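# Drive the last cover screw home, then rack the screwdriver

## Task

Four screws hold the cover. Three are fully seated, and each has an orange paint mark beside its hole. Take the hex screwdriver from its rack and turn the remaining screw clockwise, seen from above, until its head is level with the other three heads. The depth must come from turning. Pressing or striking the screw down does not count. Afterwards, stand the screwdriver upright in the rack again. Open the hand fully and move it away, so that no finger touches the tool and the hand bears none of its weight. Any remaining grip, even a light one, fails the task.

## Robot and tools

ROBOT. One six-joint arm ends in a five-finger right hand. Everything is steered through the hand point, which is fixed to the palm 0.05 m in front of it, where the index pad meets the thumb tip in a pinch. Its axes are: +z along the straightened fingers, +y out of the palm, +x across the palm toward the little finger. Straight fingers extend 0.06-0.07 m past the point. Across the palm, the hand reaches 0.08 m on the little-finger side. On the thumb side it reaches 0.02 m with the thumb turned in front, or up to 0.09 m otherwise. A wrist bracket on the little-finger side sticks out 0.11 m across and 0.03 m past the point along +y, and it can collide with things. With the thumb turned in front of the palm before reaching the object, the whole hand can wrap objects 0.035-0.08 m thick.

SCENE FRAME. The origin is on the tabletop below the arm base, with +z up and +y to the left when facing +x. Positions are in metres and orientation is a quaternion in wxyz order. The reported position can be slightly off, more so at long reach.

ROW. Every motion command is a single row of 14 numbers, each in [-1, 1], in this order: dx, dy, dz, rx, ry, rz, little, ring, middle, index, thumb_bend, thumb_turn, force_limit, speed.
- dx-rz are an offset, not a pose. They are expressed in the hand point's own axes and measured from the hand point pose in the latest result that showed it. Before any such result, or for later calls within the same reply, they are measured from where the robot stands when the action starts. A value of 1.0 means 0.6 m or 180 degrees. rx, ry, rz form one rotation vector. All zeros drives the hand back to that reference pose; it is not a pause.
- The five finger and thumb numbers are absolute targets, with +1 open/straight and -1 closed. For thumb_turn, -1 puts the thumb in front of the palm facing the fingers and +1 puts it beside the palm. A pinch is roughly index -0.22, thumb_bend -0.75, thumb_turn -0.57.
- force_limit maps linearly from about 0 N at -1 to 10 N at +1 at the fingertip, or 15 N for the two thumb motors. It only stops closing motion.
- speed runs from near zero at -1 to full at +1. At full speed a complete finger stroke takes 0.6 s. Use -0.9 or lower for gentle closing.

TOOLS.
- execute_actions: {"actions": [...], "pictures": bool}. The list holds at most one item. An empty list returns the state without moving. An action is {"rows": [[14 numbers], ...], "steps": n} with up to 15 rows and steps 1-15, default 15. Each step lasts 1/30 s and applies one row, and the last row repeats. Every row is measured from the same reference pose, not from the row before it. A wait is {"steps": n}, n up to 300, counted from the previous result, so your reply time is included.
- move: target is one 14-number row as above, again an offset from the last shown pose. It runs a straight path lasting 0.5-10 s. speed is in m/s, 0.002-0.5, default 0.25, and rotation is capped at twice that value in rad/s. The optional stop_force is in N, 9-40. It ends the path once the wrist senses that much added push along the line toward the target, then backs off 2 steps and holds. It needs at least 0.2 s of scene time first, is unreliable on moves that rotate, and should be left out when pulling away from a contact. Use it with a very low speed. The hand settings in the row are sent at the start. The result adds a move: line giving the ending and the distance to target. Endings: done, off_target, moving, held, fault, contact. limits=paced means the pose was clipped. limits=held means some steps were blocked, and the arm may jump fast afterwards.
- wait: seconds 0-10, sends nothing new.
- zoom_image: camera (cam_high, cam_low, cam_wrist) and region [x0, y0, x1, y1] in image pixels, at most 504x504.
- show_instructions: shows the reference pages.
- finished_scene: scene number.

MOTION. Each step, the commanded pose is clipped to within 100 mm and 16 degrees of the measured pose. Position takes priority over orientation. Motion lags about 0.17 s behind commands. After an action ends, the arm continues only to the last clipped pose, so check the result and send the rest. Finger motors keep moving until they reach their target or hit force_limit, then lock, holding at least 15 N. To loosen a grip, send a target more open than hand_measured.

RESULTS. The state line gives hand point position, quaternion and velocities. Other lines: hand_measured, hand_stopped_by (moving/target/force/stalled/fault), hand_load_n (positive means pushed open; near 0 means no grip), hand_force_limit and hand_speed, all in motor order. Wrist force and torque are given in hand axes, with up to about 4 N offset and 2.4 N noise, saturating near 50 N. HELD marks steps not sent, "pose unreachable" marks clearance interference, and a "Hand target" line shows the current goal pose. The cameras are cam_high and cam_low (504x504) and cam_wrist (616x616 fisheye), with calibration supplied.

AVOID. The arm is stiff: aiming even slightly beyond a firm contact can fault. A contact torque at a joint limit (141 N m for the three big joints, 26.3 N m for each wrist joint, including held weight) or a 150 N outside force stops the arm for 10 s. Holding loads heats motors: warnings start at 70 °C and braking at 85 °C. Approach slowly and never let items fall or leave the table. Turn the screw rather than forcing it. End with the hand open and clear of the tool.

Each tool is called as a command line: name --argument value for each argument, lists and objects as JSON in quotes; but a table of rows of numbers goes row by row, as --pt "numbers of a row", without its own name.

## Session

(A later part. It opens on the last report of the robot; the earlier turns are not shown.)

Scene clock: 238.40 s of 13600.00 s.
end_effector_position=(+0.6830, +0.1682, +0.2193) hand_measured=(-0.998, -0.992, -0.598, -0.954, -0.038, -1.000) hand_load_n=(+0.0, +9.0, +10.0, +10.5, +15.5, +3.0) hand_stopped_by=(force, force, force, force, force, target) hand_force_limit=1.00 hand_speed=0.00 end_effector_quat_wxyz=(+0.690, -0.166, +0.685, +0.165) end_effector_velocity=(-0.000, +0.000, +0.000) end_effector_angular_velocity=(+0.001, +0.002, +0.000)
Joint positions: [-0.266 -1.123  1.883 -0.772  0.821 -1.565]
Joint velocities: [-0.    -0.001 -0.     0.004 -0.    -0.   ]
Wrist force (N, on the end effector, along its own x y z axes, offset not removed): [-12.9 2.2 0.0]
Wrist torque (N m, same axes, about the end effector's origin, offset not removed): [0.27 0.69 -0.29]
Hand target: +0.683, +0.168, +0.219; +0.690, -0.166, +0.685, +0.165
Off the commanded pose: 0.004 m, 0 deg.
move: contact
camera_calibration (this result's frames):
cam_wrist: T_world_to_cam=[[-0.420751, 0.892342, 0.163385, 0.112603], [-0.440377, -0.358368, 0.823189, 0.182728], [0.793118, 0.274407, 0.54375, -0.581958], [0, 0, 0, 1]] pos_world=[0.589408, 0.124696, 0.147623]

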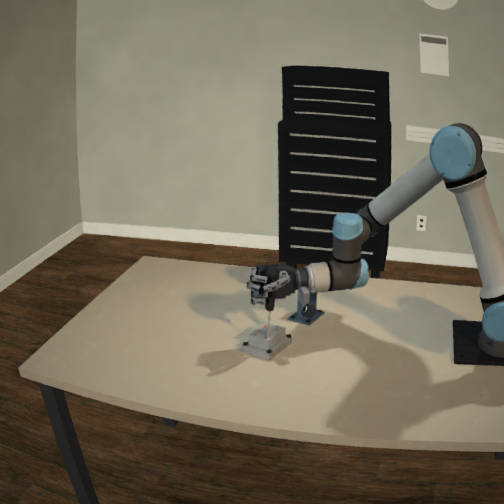

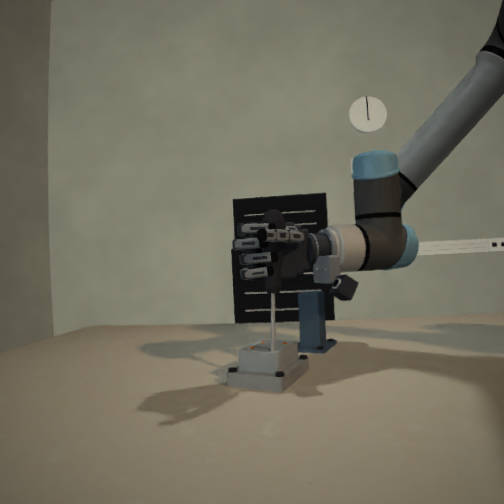

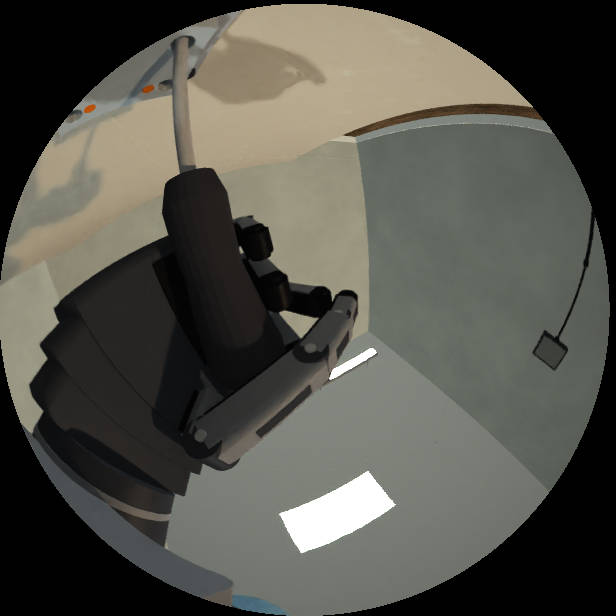

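move --target '[-0.0003,-0.0392,0.0183,0.1667,0,0,-1,-1,-1,-1,-1,-1,1,0]' --speed 0.15

move --target '[0,-0.0445,0.019,0.1889,0,0,-1,-1,-1,-1,-1,-1,1,0]' --speed 0.15

move --target '[-0.008,0,0,0,0,0,-1,-1,-1,-1,-1,-1,1,0]' --speed 0.03

move --target '[0,0.027,-0.0828,-0.3547,0,0,-1,-1,-1,-1,-1,-1,1,0]' --speed 0.25

move --target '[0.014,0.0012,0,0,0,0,-1,-1,-1,-1,-1,-1,1,0]' --speed 0.003 --stop_force 9

Scene clock: 242.00 s of 13600.00 s.
end_effector_position=(+0.7035, +0.1524, +0.2197) hand_measured=(-0.998, -0.992, -0.598, -0.954, -0.038, -1.000) hand_load_n=(+0.0, +7.0, +10.0, +11.5, +15.5, +2.5) hand_stopped_by=(force, force, force, force, force, target) hand_force_limit=1.00 hand_speed=0.00 end_effector_quat_wxyz=(+0.710, +0.017, +0.704, -0.017) end_effector_velocity=(+0.001, -0.000, -0.000) end_effector_angular_velocity=(+0.000, +0.001, -0.017)
Joint positions: [-0.055 -1.169  1.959 -0.798  1.553 -1.568]
Joint velocities: [ 0.009  0.002 -0.003  0.002  0.026  0.   ]
Wrist force (N, on the end effector, along its own x y z axes, offset not removed): [-4.7 2.3 0.3]
Wrist torque (N m, same axes, about the end effector's origin, offset not removed): [0.45 0.34 -0.13]
Hand target: +0.704, +0.152, +0.220; +0.710, +0.018, +0.704, -0.017
Off the commanded pose: 0.000 m, 0 deg.
move: done
camera_calibration (this result's frames):
cam_wrist: T_world_to_cam=[[0.079492, 0.982683, 0.16738, -0.231315], [-0.561415, -0.0946147, 0.822108, 0.230945], [0.823707, -0.159321, 0.544172, -0.549589], [0, 0, 0, 1]] pos_world=[0.600744, 0.161599, 0.147927]

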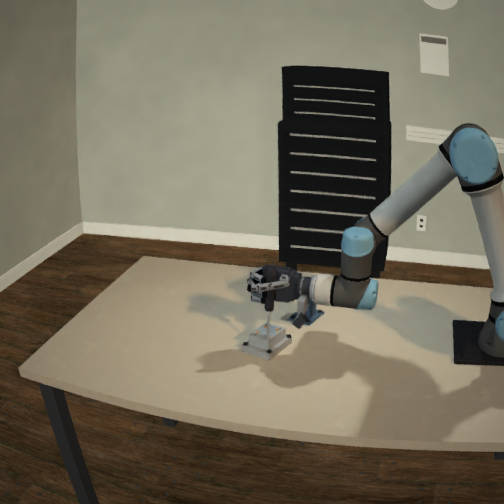

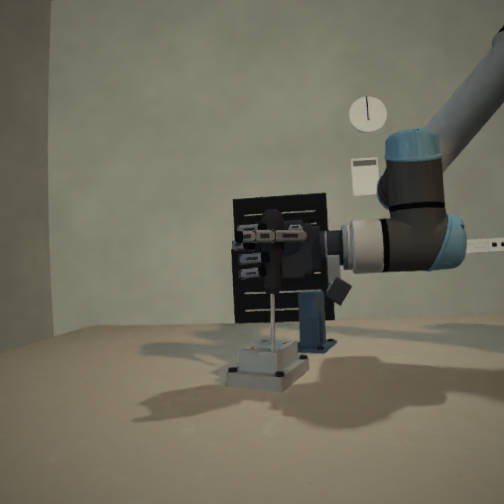

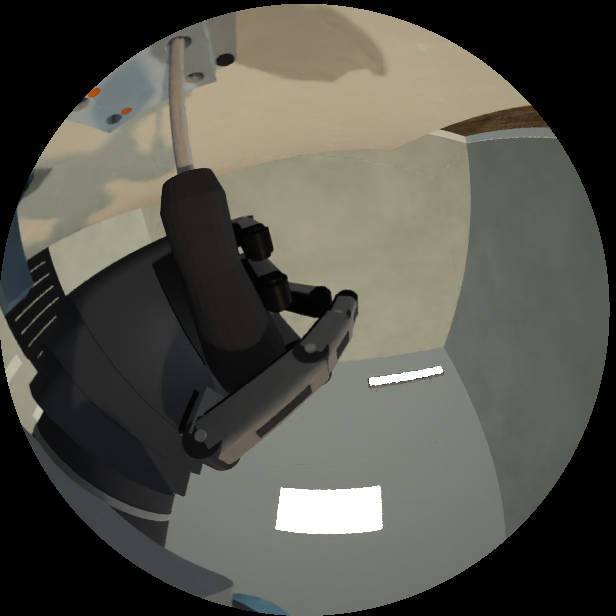

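Scene clock: 244.47 s of 13600.00 s.
end_effector_position=(+0.7136, +0.1254, +0.2197) hand_measured=(-0.998, -0.992, -0.598, -0.954, -0.038, -1.000) hand_load_n=(+0.0, +5.5, +10.0, +12.5, +15.5, +2.5) hand_stopped_by=(force, force, force, force, force, target) hand_force_limit=1.00 hand_speed=0.00 end_effector_quat_wxyz=(+0.674, +0.223, +0.669, -0.221) end_effector_velocity=(+0.001, -0.001, +0.001) end_effector_angular_velocity=(+0.002, -0.002, -0.017)
Joint positions: [ 0.198 -1.048  1.757 -0.718  2.397 -1.571]
Joint velocities: [ 0.004  0.006 -0.012  0.006  0.022  0.003]
Wrist force (N, on the end effector, along its own x y z axes, offset not removed): [0.7 1.3 -0.1]
Wrist torque (N m, same axes, about the end effector's origin, offset not removed): [0.38 0.08 -0.17]
Hand target: +0.714, +0.125, +0.220; +0.674, +0.224, +0.668, -0.222
Off the commanded pose: 0.000 m, 0 deg.
move: done
camera_calibration (this result's frames):
cam_wrist: T_world_to_cam=[[0.613489, 0.770825, 0.171642, -0.560967], [-0.520076, 0.230807, 0.822344, 0.163702], [0.594267, -0.593765, 0.542485, -0.343725], [0, 0, 0, 1]] pos_world=[0.633549, 0.190531, 0.148132]

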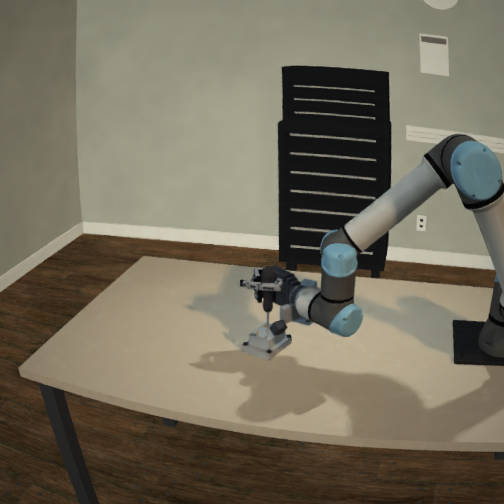

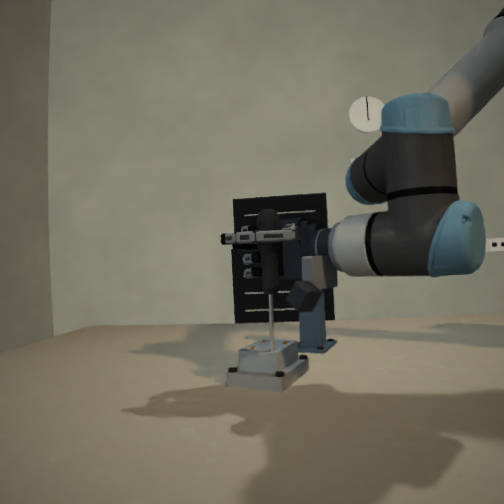

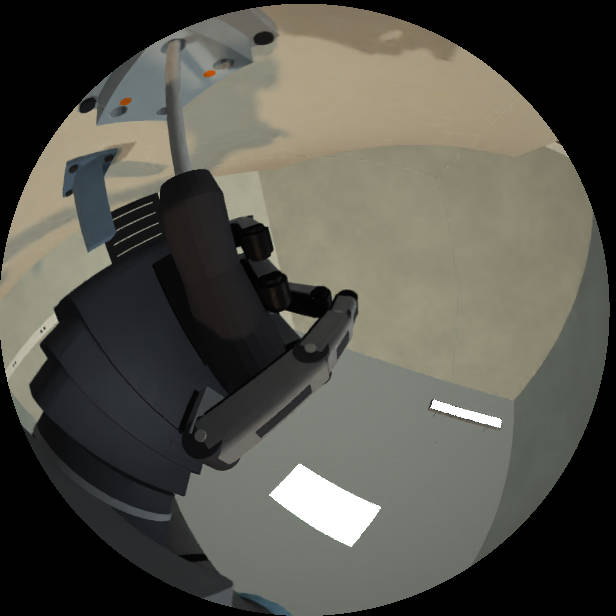

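Scene clock: 245.17 s of 13600.00 s.
end_effector_position=(+0.7136, +0.1254, +0.2242) hand_measured=(-0.998, -0.992, -0.598, -0.954, -0.038, -1.000) hand_load_n=(+0.0, +7.5, +10.0, +11.5, +15.5, +2.5) hand_stopped_by=(force, force, force, force, force, target) hand_force_limit=1.00 hand_speed=0.00 end_effector_quat_wxyz=(+0.674, +0.223, +0.669, -0.221) end_effector_velocity=(+0.000, -0.001, +0.002) end_effector_angular_velocity=(-0.000, +0.002, -0.000)
Joint positions: [ 0.198 -1.055  1.754 -0.708  2.397 -1.571]
Joint velocities: [-0.001 -0.004 -0.001  0.007 -0.001  0.   ]
Wrist force (N, on the end effector, along its own x y z axes, offset not removed): [1.0 2.7 1.2]
Wrist torque (N m, same axes, about the end effector's origin, offset not removed): [0.42 -0.08 0.04]
Hand target: +0.714, +0.125, +0.225; +0.674, +0.223, +0.669, -0.221
Off the commanded pose: 0.000 m, 0 deg.
move: done
camera_calibration (this result's frames):
cam_wrist: T_world_to_cam=[[0.613379, 0.770886, 0.171757, -0.561732], [-0.520178, 0.230679, 0.822315, 0.160053], [0.594291, -0.593735, 0.542492, -0.346107], [0, 0, 0, 1]] pos_world=[0.633499, 0.190615, 0.152628]

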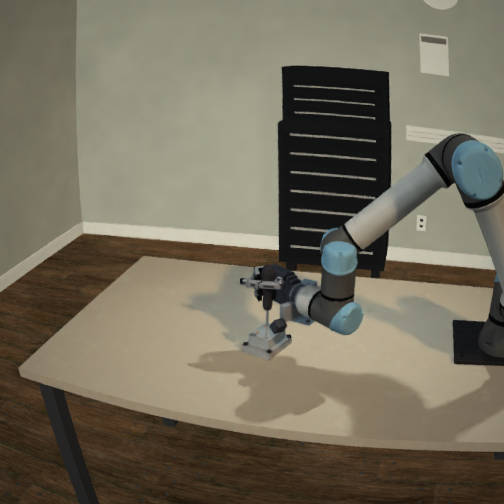

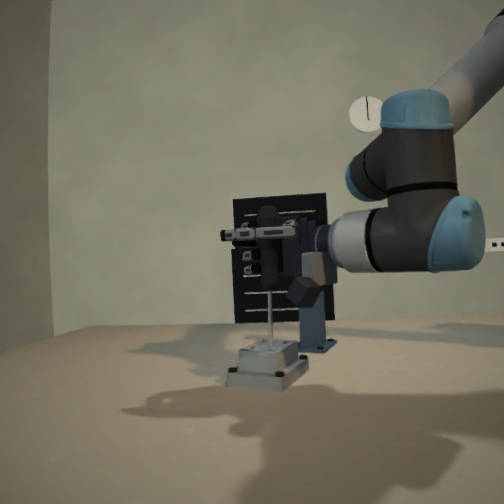

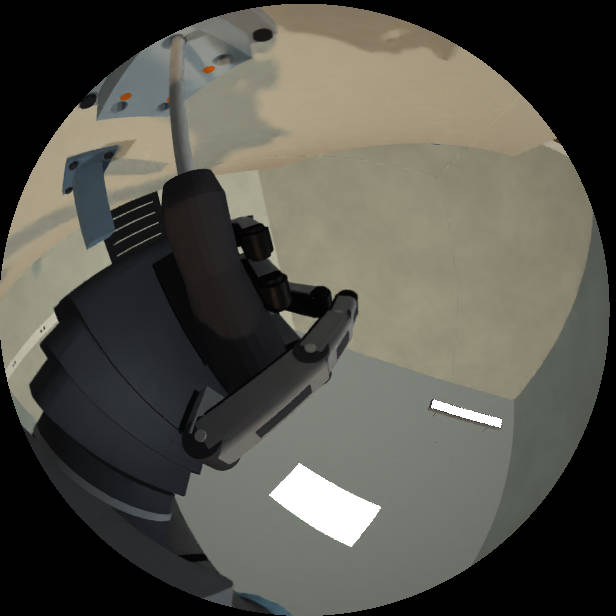

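Scene clock: 247.97 s of 13600.00 s.
end_effector_position=(+0.6831, +0.1679, +0.2239) hand_measured=(-0.998, -0.992, -0.598, -0.954, -0.038, -1.000) hand_load_n=(+0.0, +10.0, +10.0, +10.0, +15.5, +1.5) hand_stopped_by=(force, force, force, force, force, target) hand_force_limit=1.00 hand_speed=0.00 end_effector_quat_wxyz=(+0.690, -0.166, +0.685, +0.165) end_effector_velocity=(-0.000, +0.002, +0.000) end_effector_angular_velocity=(-0.002, -0.001, +0.019)
Joint positions: [-0.266 -1.131  1.88  -0.761  0.821 -1.565]
Joint velocities: [-0.002  0.005 -0.009  0.005 -0.022 -0.002]
Wrist force (N, on the end effector, along its own x y z axes, offset not removed): [0.4 1.6 1.8]
Wrist torque (N m, same axes, about the end effector's origin, offset not removed): [0.27 -0.11 -0.01]
Hand target: +0.683, +0.168, +0.224; +0.690, -0.167, +0.685, +0.166
Off the commanded pose: 0.000 m, 0 deg.
move: done
camera_calibration (this result's frames):
cam_wrist: T_world_to_cam=[[-0.420432, 0.892512, 0.163277, 0.112006], [-0.440631, -0.358153, 0.823147, 0.178996], [0.793147, 0.274132, 0.543847, -0.584482], [0, 0, 0, 1]] pos_world=[0.589542, 0.124366, 0.152241]

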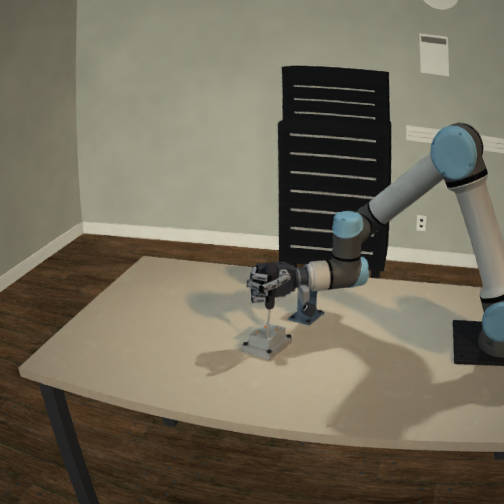

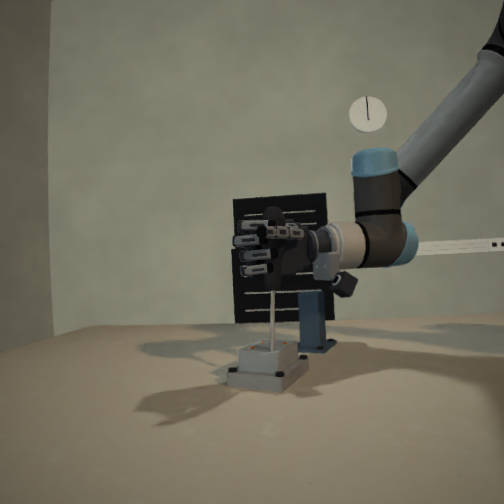

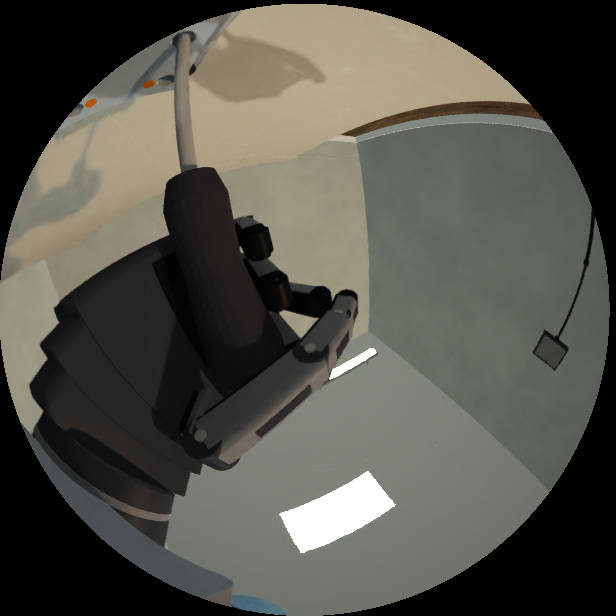

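Scene clock: 249.97 s of 13600.00 s.
end_effector_position=(+0.6830, +0.1683, +0.2191) hand_measured=(-0.998, -0.992, -0.598, -0.954, -0.038, -1.000) hand_load_n=(+0.0, +8.5, +10.0, +10.5, +15.5, +3.0) hand_stopped_by=(force, force, force, force, force, target) hand_force_limit=1.00 hand_speed=0.00 end_effector_quat_wxyz=(+0.690, -0.166, +0.685, +0.165) end_effector_velocity=(-0.000, -0.000, +0.000) end_effector_angular_velocity=(+0.001, +0.003, -0.000)
Joint positions: [-0.266 -1.123  1.884 -0.773  0.822 -1.566]
Joint velocities: [-0.    -0.001 -0.     0.004 -0.     0.   ]
Wrist force (N, on the end effector, along its own x y z axes, offset not removed): [-13.4 2.5 0.6]
Wrist torque (N m, same axes, about the end effector's origin, offset not removed): [0.37 0.67 -0.27]
Hand target: +0.683, +0.168, +0.219; +0.690, -0.166, +0.685, +0.165
Off the commanded pose: 0.004 m, 0 deg.
move: contact
camera_calibration (this result's frames):
cam_wrist: T_world_to_cam=[[-0.420501, 0.892524, 0.163033, 0.112493], [-0.440884, -0.35806, 0.823052, 0.183192], [0.792969, 0.274216, 0.544064, -0.581816], [0, 0, 0, 1]] pos_world=[0.589432, 0.124734, 0.147428]

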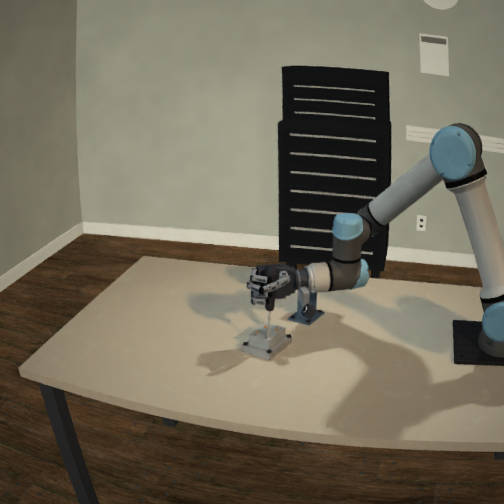

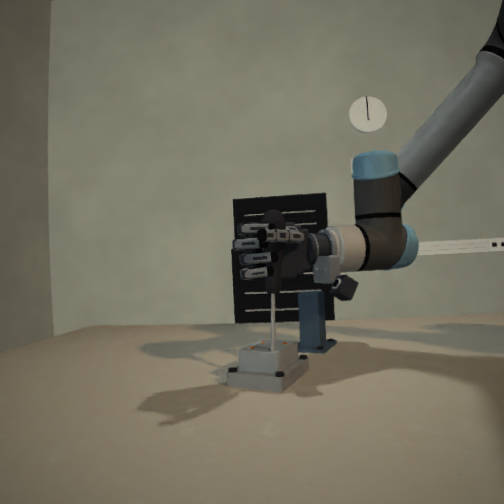

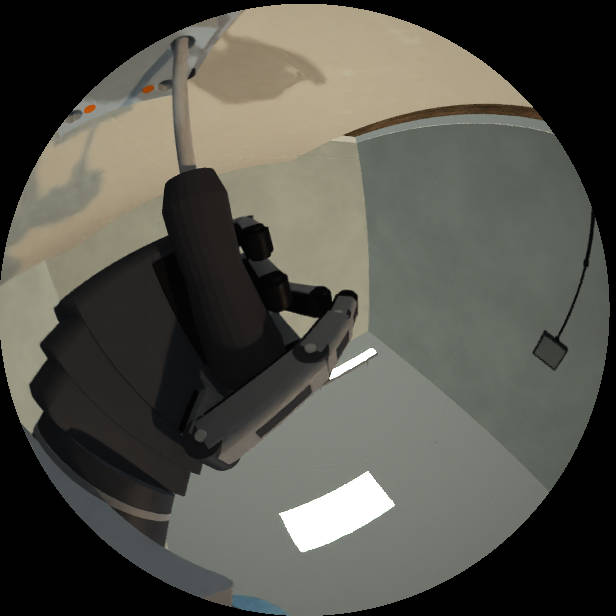

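move --target '[-0.0003,-0.0392,0.0183,0.1667,0,0,-1,-1,-1,-1,-1,-1,1,0]' --speed 0.15

move --target '[0,-0.0445,0.019,0.1889,0,0,-1,-1,-1,-1,-1,-1,1,0]' --speed 0.15

move --target '[-0.008,0,0,0,0,0,-1,-1,-1,-1,-1,-1,1,0]' --speed 0.03

move --target '[0,0.027,-0.0828,-0.3548,0,0,-1,-1,-1,-1,-1,-1,1,0]' --speed 0.25

move --target '[0.014,0.001,0,0,0,0,-1,-1,-1,-1,-1,-1,1,0]' --speed 0.003 --stop_force 9

Scene clock: 253.70 s of 13600.00 s.
end_effector_position=(+0.7035, +0.1525, +0.2196) hand_measured=(-0.998, -0.992, -0.598, -0.954, -0.038, -1.000) hand_load_n=(+0.0, +7.0, +10.0, +11.5, +15.5, +2.5) hand_stopped_by=(force, force, force, force, force, target) hand_force_limit=1.00 hand_speed=0.00 end_effector_quat_wxyz=(+0.710, +0.017, +0.704, -0.017) end_effector_velocity=(+0.001, -0.001, -0.000) end_effector_angular_velocity=(+0.000, +0.000, -0.018)
Joint positions: [-0.055 -1.169  1.959 -0.799  1.554 -1.568]
Joint velocities: [ 0.009  0.002 -0.003  0.002  0.026 -0.   ]
Wrist force (N, on the end effector, along its own x y z axes, offset not removed): [-3.0 2.0 1.4]
Wrist torque (N m, same axes, about the end effector's origin, offset not removed): [0.38 0.09 -0.17]
Hand target: +0.704, +0.152, +0.220; +0.710, +0.018, +0.704, -0.018
Off the commanded pose: 0.000 m, 0 deg.
move: done
camera_calibration (this result's frames):
cam_wrist: T_world_to_cam=[[0.0797731, 0.982683, 0.167245, -0.231468], [-0.561822, -0.0942682, 0.82187, 0.231354], [0.823403, -0.159525, 0.544572, -0.549349], [0, 0, 0, 1]] pos_world=[0.60078, 0.161634, 0.14773]

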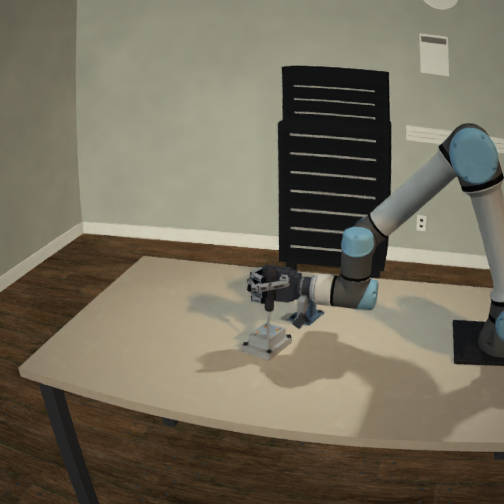

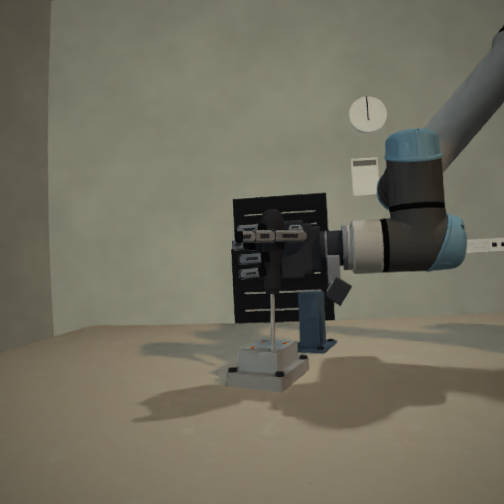

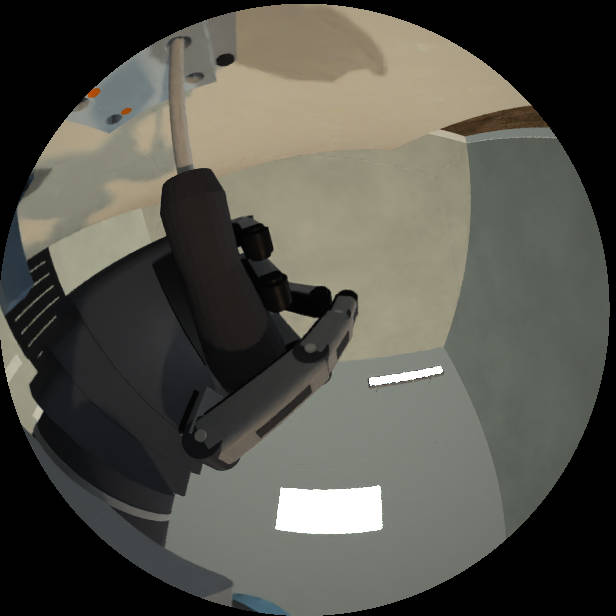

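Scene clock: 256.17 s of 13600.00 s.
end_effector_position=(+0.7136, +0.1254, +0.2196) hand_measured=(-0.998, -0.992, -0.598, -0.954, -0.038, -1.000) hand_load_n=(+0.0, +5.5, +10.0, +12.5, +15.5, +2.5) hand_stopped_by=(force, force, force, force, force, target) hand_force_limit=1.00 hand_speed=0.00 end_effector_quat_wxyz=(+0.674, +0.223, +0.668, -0.221) end_effector_velocity=(+0.000, -0.001, +0.000) end_effector_angular_velocity=(+0.002, +0.000, -0.018)
Joint positions: [ 0.198 -1.048  1.757 -0.719  2.398 -1.571]
Joint velocities: [ 0.005  0.006 -0.011  0.007  0.023  0.003]
Wrist force (N, on the end effector, along its own x y z axes, offset not removed): [-1.1 -0.3 -0.9]
Wrist torque (N m, same axes, about the end effector's origin, offset not removed): [0.31 0.27 -0.43]
Hand target: +0.714, +0.125, +0.220; +0.674, +0.224, +0.668, -0.222
Off the commanded pose: 0.000 m, 0 deg.
move: done
camera_calibration (this result's frames):
cam_wrist: T_world_to_cam=[[0.613692, 0.770632, 0.171781, -0.561094], [-0.520363, 0.231145, 0.822067, 0.164032], [0.593804, -0.593885, 0.54286, -0.34338], [0, 0, 0, 1]] pos_world=[0.633596, 0.190553, 0.147947]

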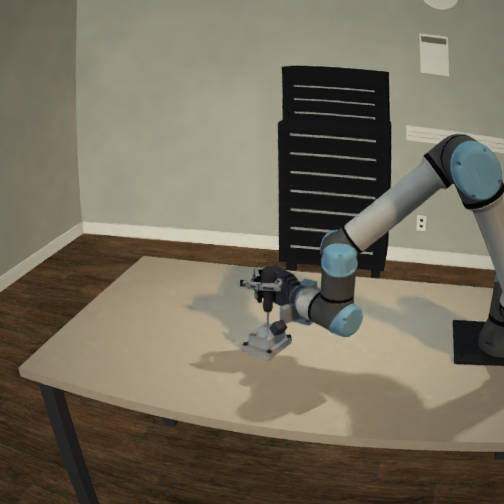

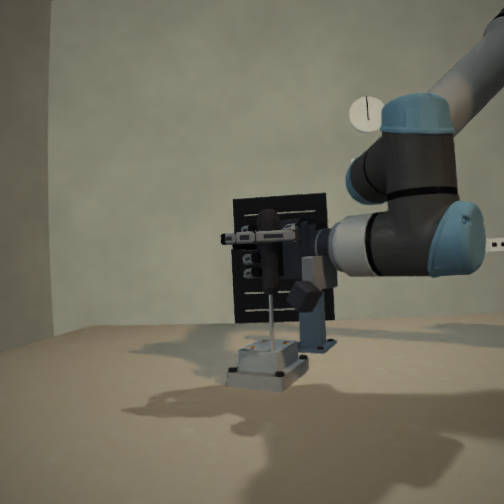

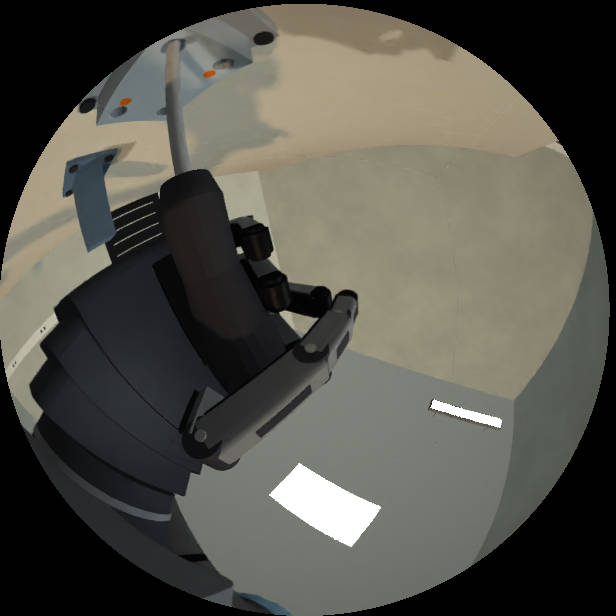

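Scene clock: 256.87 s of 13600.00 s.
end_effector_position=(+0.7136, +0.1254, +0.2241) hand_measured=(-0.998, -0.992, -0.598, -0.954, -0.038, -1.000) hand_load_n=(+0.0, +7.5, +10.0, +11.5, +15.5, +2.5) hand_stopped_by=(force, force, force, force, force, target) hand_force_limit=1.00 hand_speed=0.00 end_effector_quat_wxyz=(+0.674, +0.223, +0.668, -0.221) end_effector_velocity=(+0.000, -0.000, +0.003) end_effector_angular_velocity=(+0.000, -0.001, +0.000)
Joint positions: [ 0.198 -1.055  1.754 -0.709  2.398 -1.571]
Joint velocities: [-0.001 -0.004 -0.002  0.006 -0.001  0.   ]
Wrist force (N, on the end effector, along its own x y z axes, offset not removed): [1.4 2.3 0.1]
Wrist torque (N m, same axes, about the end effector's origin, offset not removed): [0.42 -0.21 0.15]
Hand target: +0.714, +0.125, +0.224; +0.674, +0.223, +0.668, -0.221
Off the commanded pose: 0.000 m, 0 deg.
move: done
camera_calibration (this result's frames):
cam_wrist: T_world_to_cam=[[0.61358, 0.770695, 0.1719, -0.561859], [-0.520469, 0.231013, 0.822037, 0.160385], [0.593828, -0.593854, 0.542867, -0.345761], [0, 0, 0, 1]] pos_world=[0.633544, 0.19064, 0.152443]

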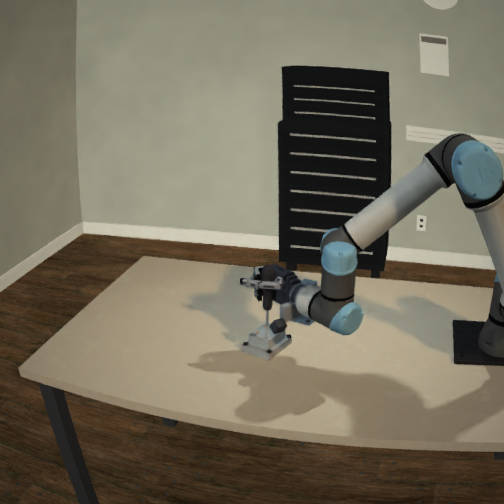

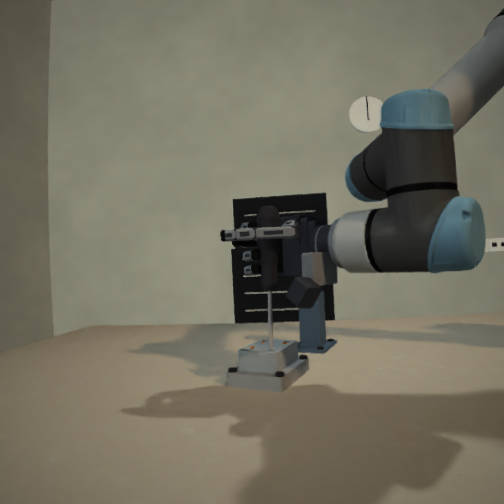

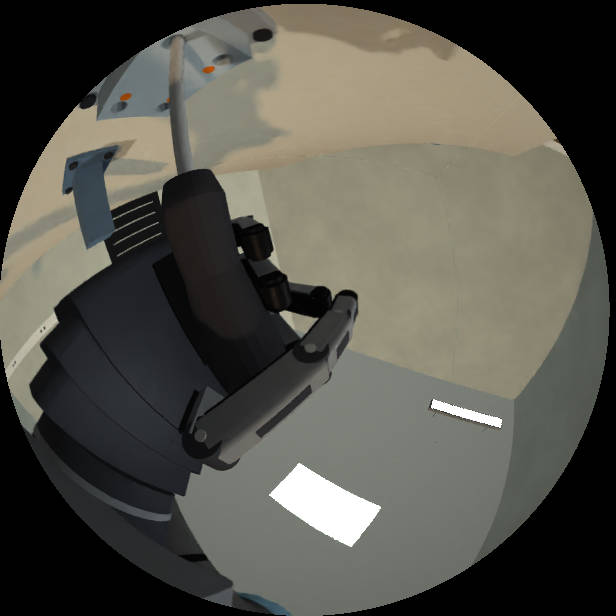

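Scene clock: 259.67 s of 13600.00 s.
end_effector_position=(+0.6831, +0.1679, +0.2238) hand_measured=(-0.998, -0.992, -0.598, -0.954, -0.038, -1.000) hand_load_n=(+0.0, +10.0, +10.0, +10.0, +15.5, +1.5) hand_stopped_by=(force, force, force, force, force, target) hand_force_limit=1.00 hand_speed=0.00 end_effector_quat_wxyz=(+0.690, -0.166, +0.685, +0.165) end_effector_velocity=(-0.000, +0.002, +0.000) end_effector_angular_velocity=(-0.001, +0.000, +0.019)
Joint positions: [-0.266 -1.13   1.88  -0.762  0.821 -1.566]
Joint velocities: [-0.002  0.005 -0.009  0.005 -0.021 -0.002]
Wrist force (N, on the end effector, along its own x y z axes, offset not removed): [1.9 2.1 1.6]
Wrist torque (N m, same axes, about the end effector's origin, offset not removed): [0.37 -0.28 0.12]
Hand target: +0.683, +0.168, +0.224; +0.690, -0.167, +0.684, +0.166
Off the commanded pose: 0.000 m, 0 deg.
move: done
camera_calibration (this result's frames):
cam_wrist: T_world_to_cam=[[-0.420462, 0.892562, 0.162926, 0.112108], [-0.441023, -0.357985, 0.82301, 0.179404], [0.792913, 0.27419, 0.544159, -0.584324], [0, 0, 0, 1]] pos_world=[0.589576, 0.124377, 0.152049]

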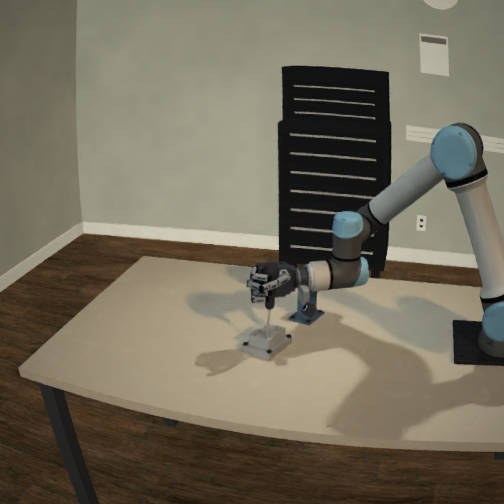

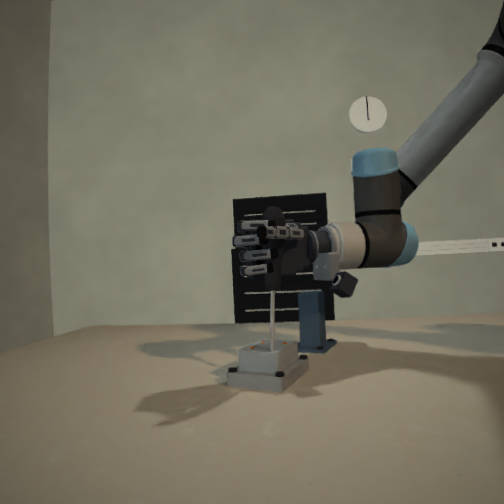

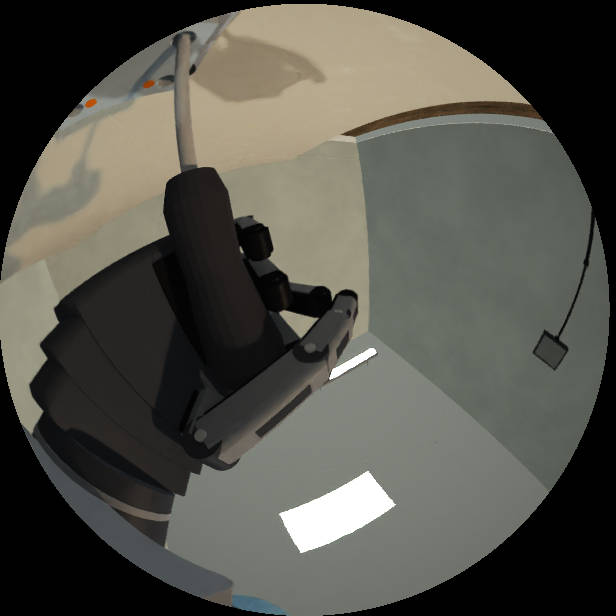

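Scene clock: 261.70 s of 13600.00 s.
end_effector_position=(+0.6830, +0.1682, +0.2189) hand_measured=(-0.998, -0.992, -0.598, -0.954, -0.038, -1.000) hand_load_n=(+0.0, +9.0, +10.0, +10.5, +15.5, +3.5) hand_stopped_by=(force, force, force, force, force, target) hand_force_limit=1.00 hand_speed=0.00 end_effector_quat_wxyz=(+0.690, -0.167, +0.685, +0.165) end_effector_velocity=(-0.001, +0.000, +0.000) end_effector_angular_velocity=(+0.001, +0.003, +0.000)
Joint positions: [-0.266 -1.122  1.884 -0.774  0.822 -1.566]
Joint velocities: [ 0.    -0.002  0.     0.005 -0.     0.   ]
Wrist force (N, on the end effector, along its own x y z axes, offset not removed): [-14.8 1.6 0.2]
Wrist torque (N m, same axes, about the end effector's origin, offset not removed): [0.24 0.61 -0.18]
Hand target: +0.683, +0.168, +0.219; +0.690, -0.166, +0.685, +0.165
Off the commanded pose: 0.004 m, 0 deg.
move: contact
camera_calibration (this result's frames):
cam_wrist: T_world_to_cam=[[-0.420542, 0.892576, 0.162643, 0.112688], [-0.441322, -0.357877, 0.822897, 0.18369], [0.792704, 0.274284, 0.544416, -0.581618], [0, 0, 0, 1]] pos_world=[0.589508, 0.124685, 0.147156]

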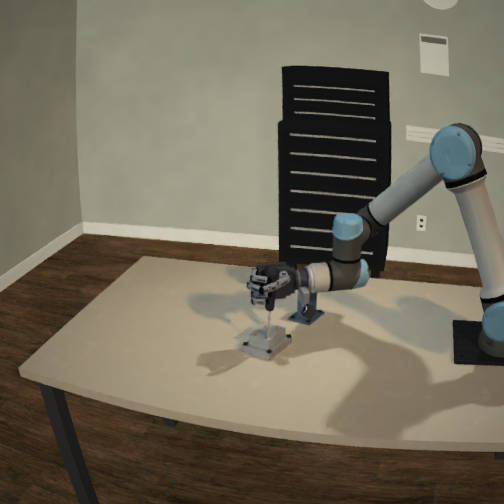

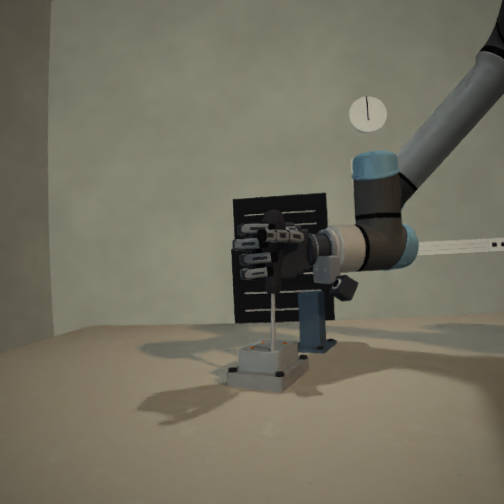

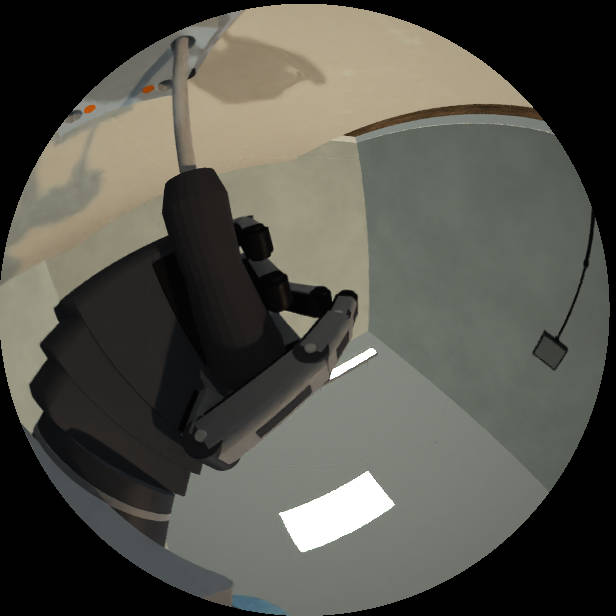

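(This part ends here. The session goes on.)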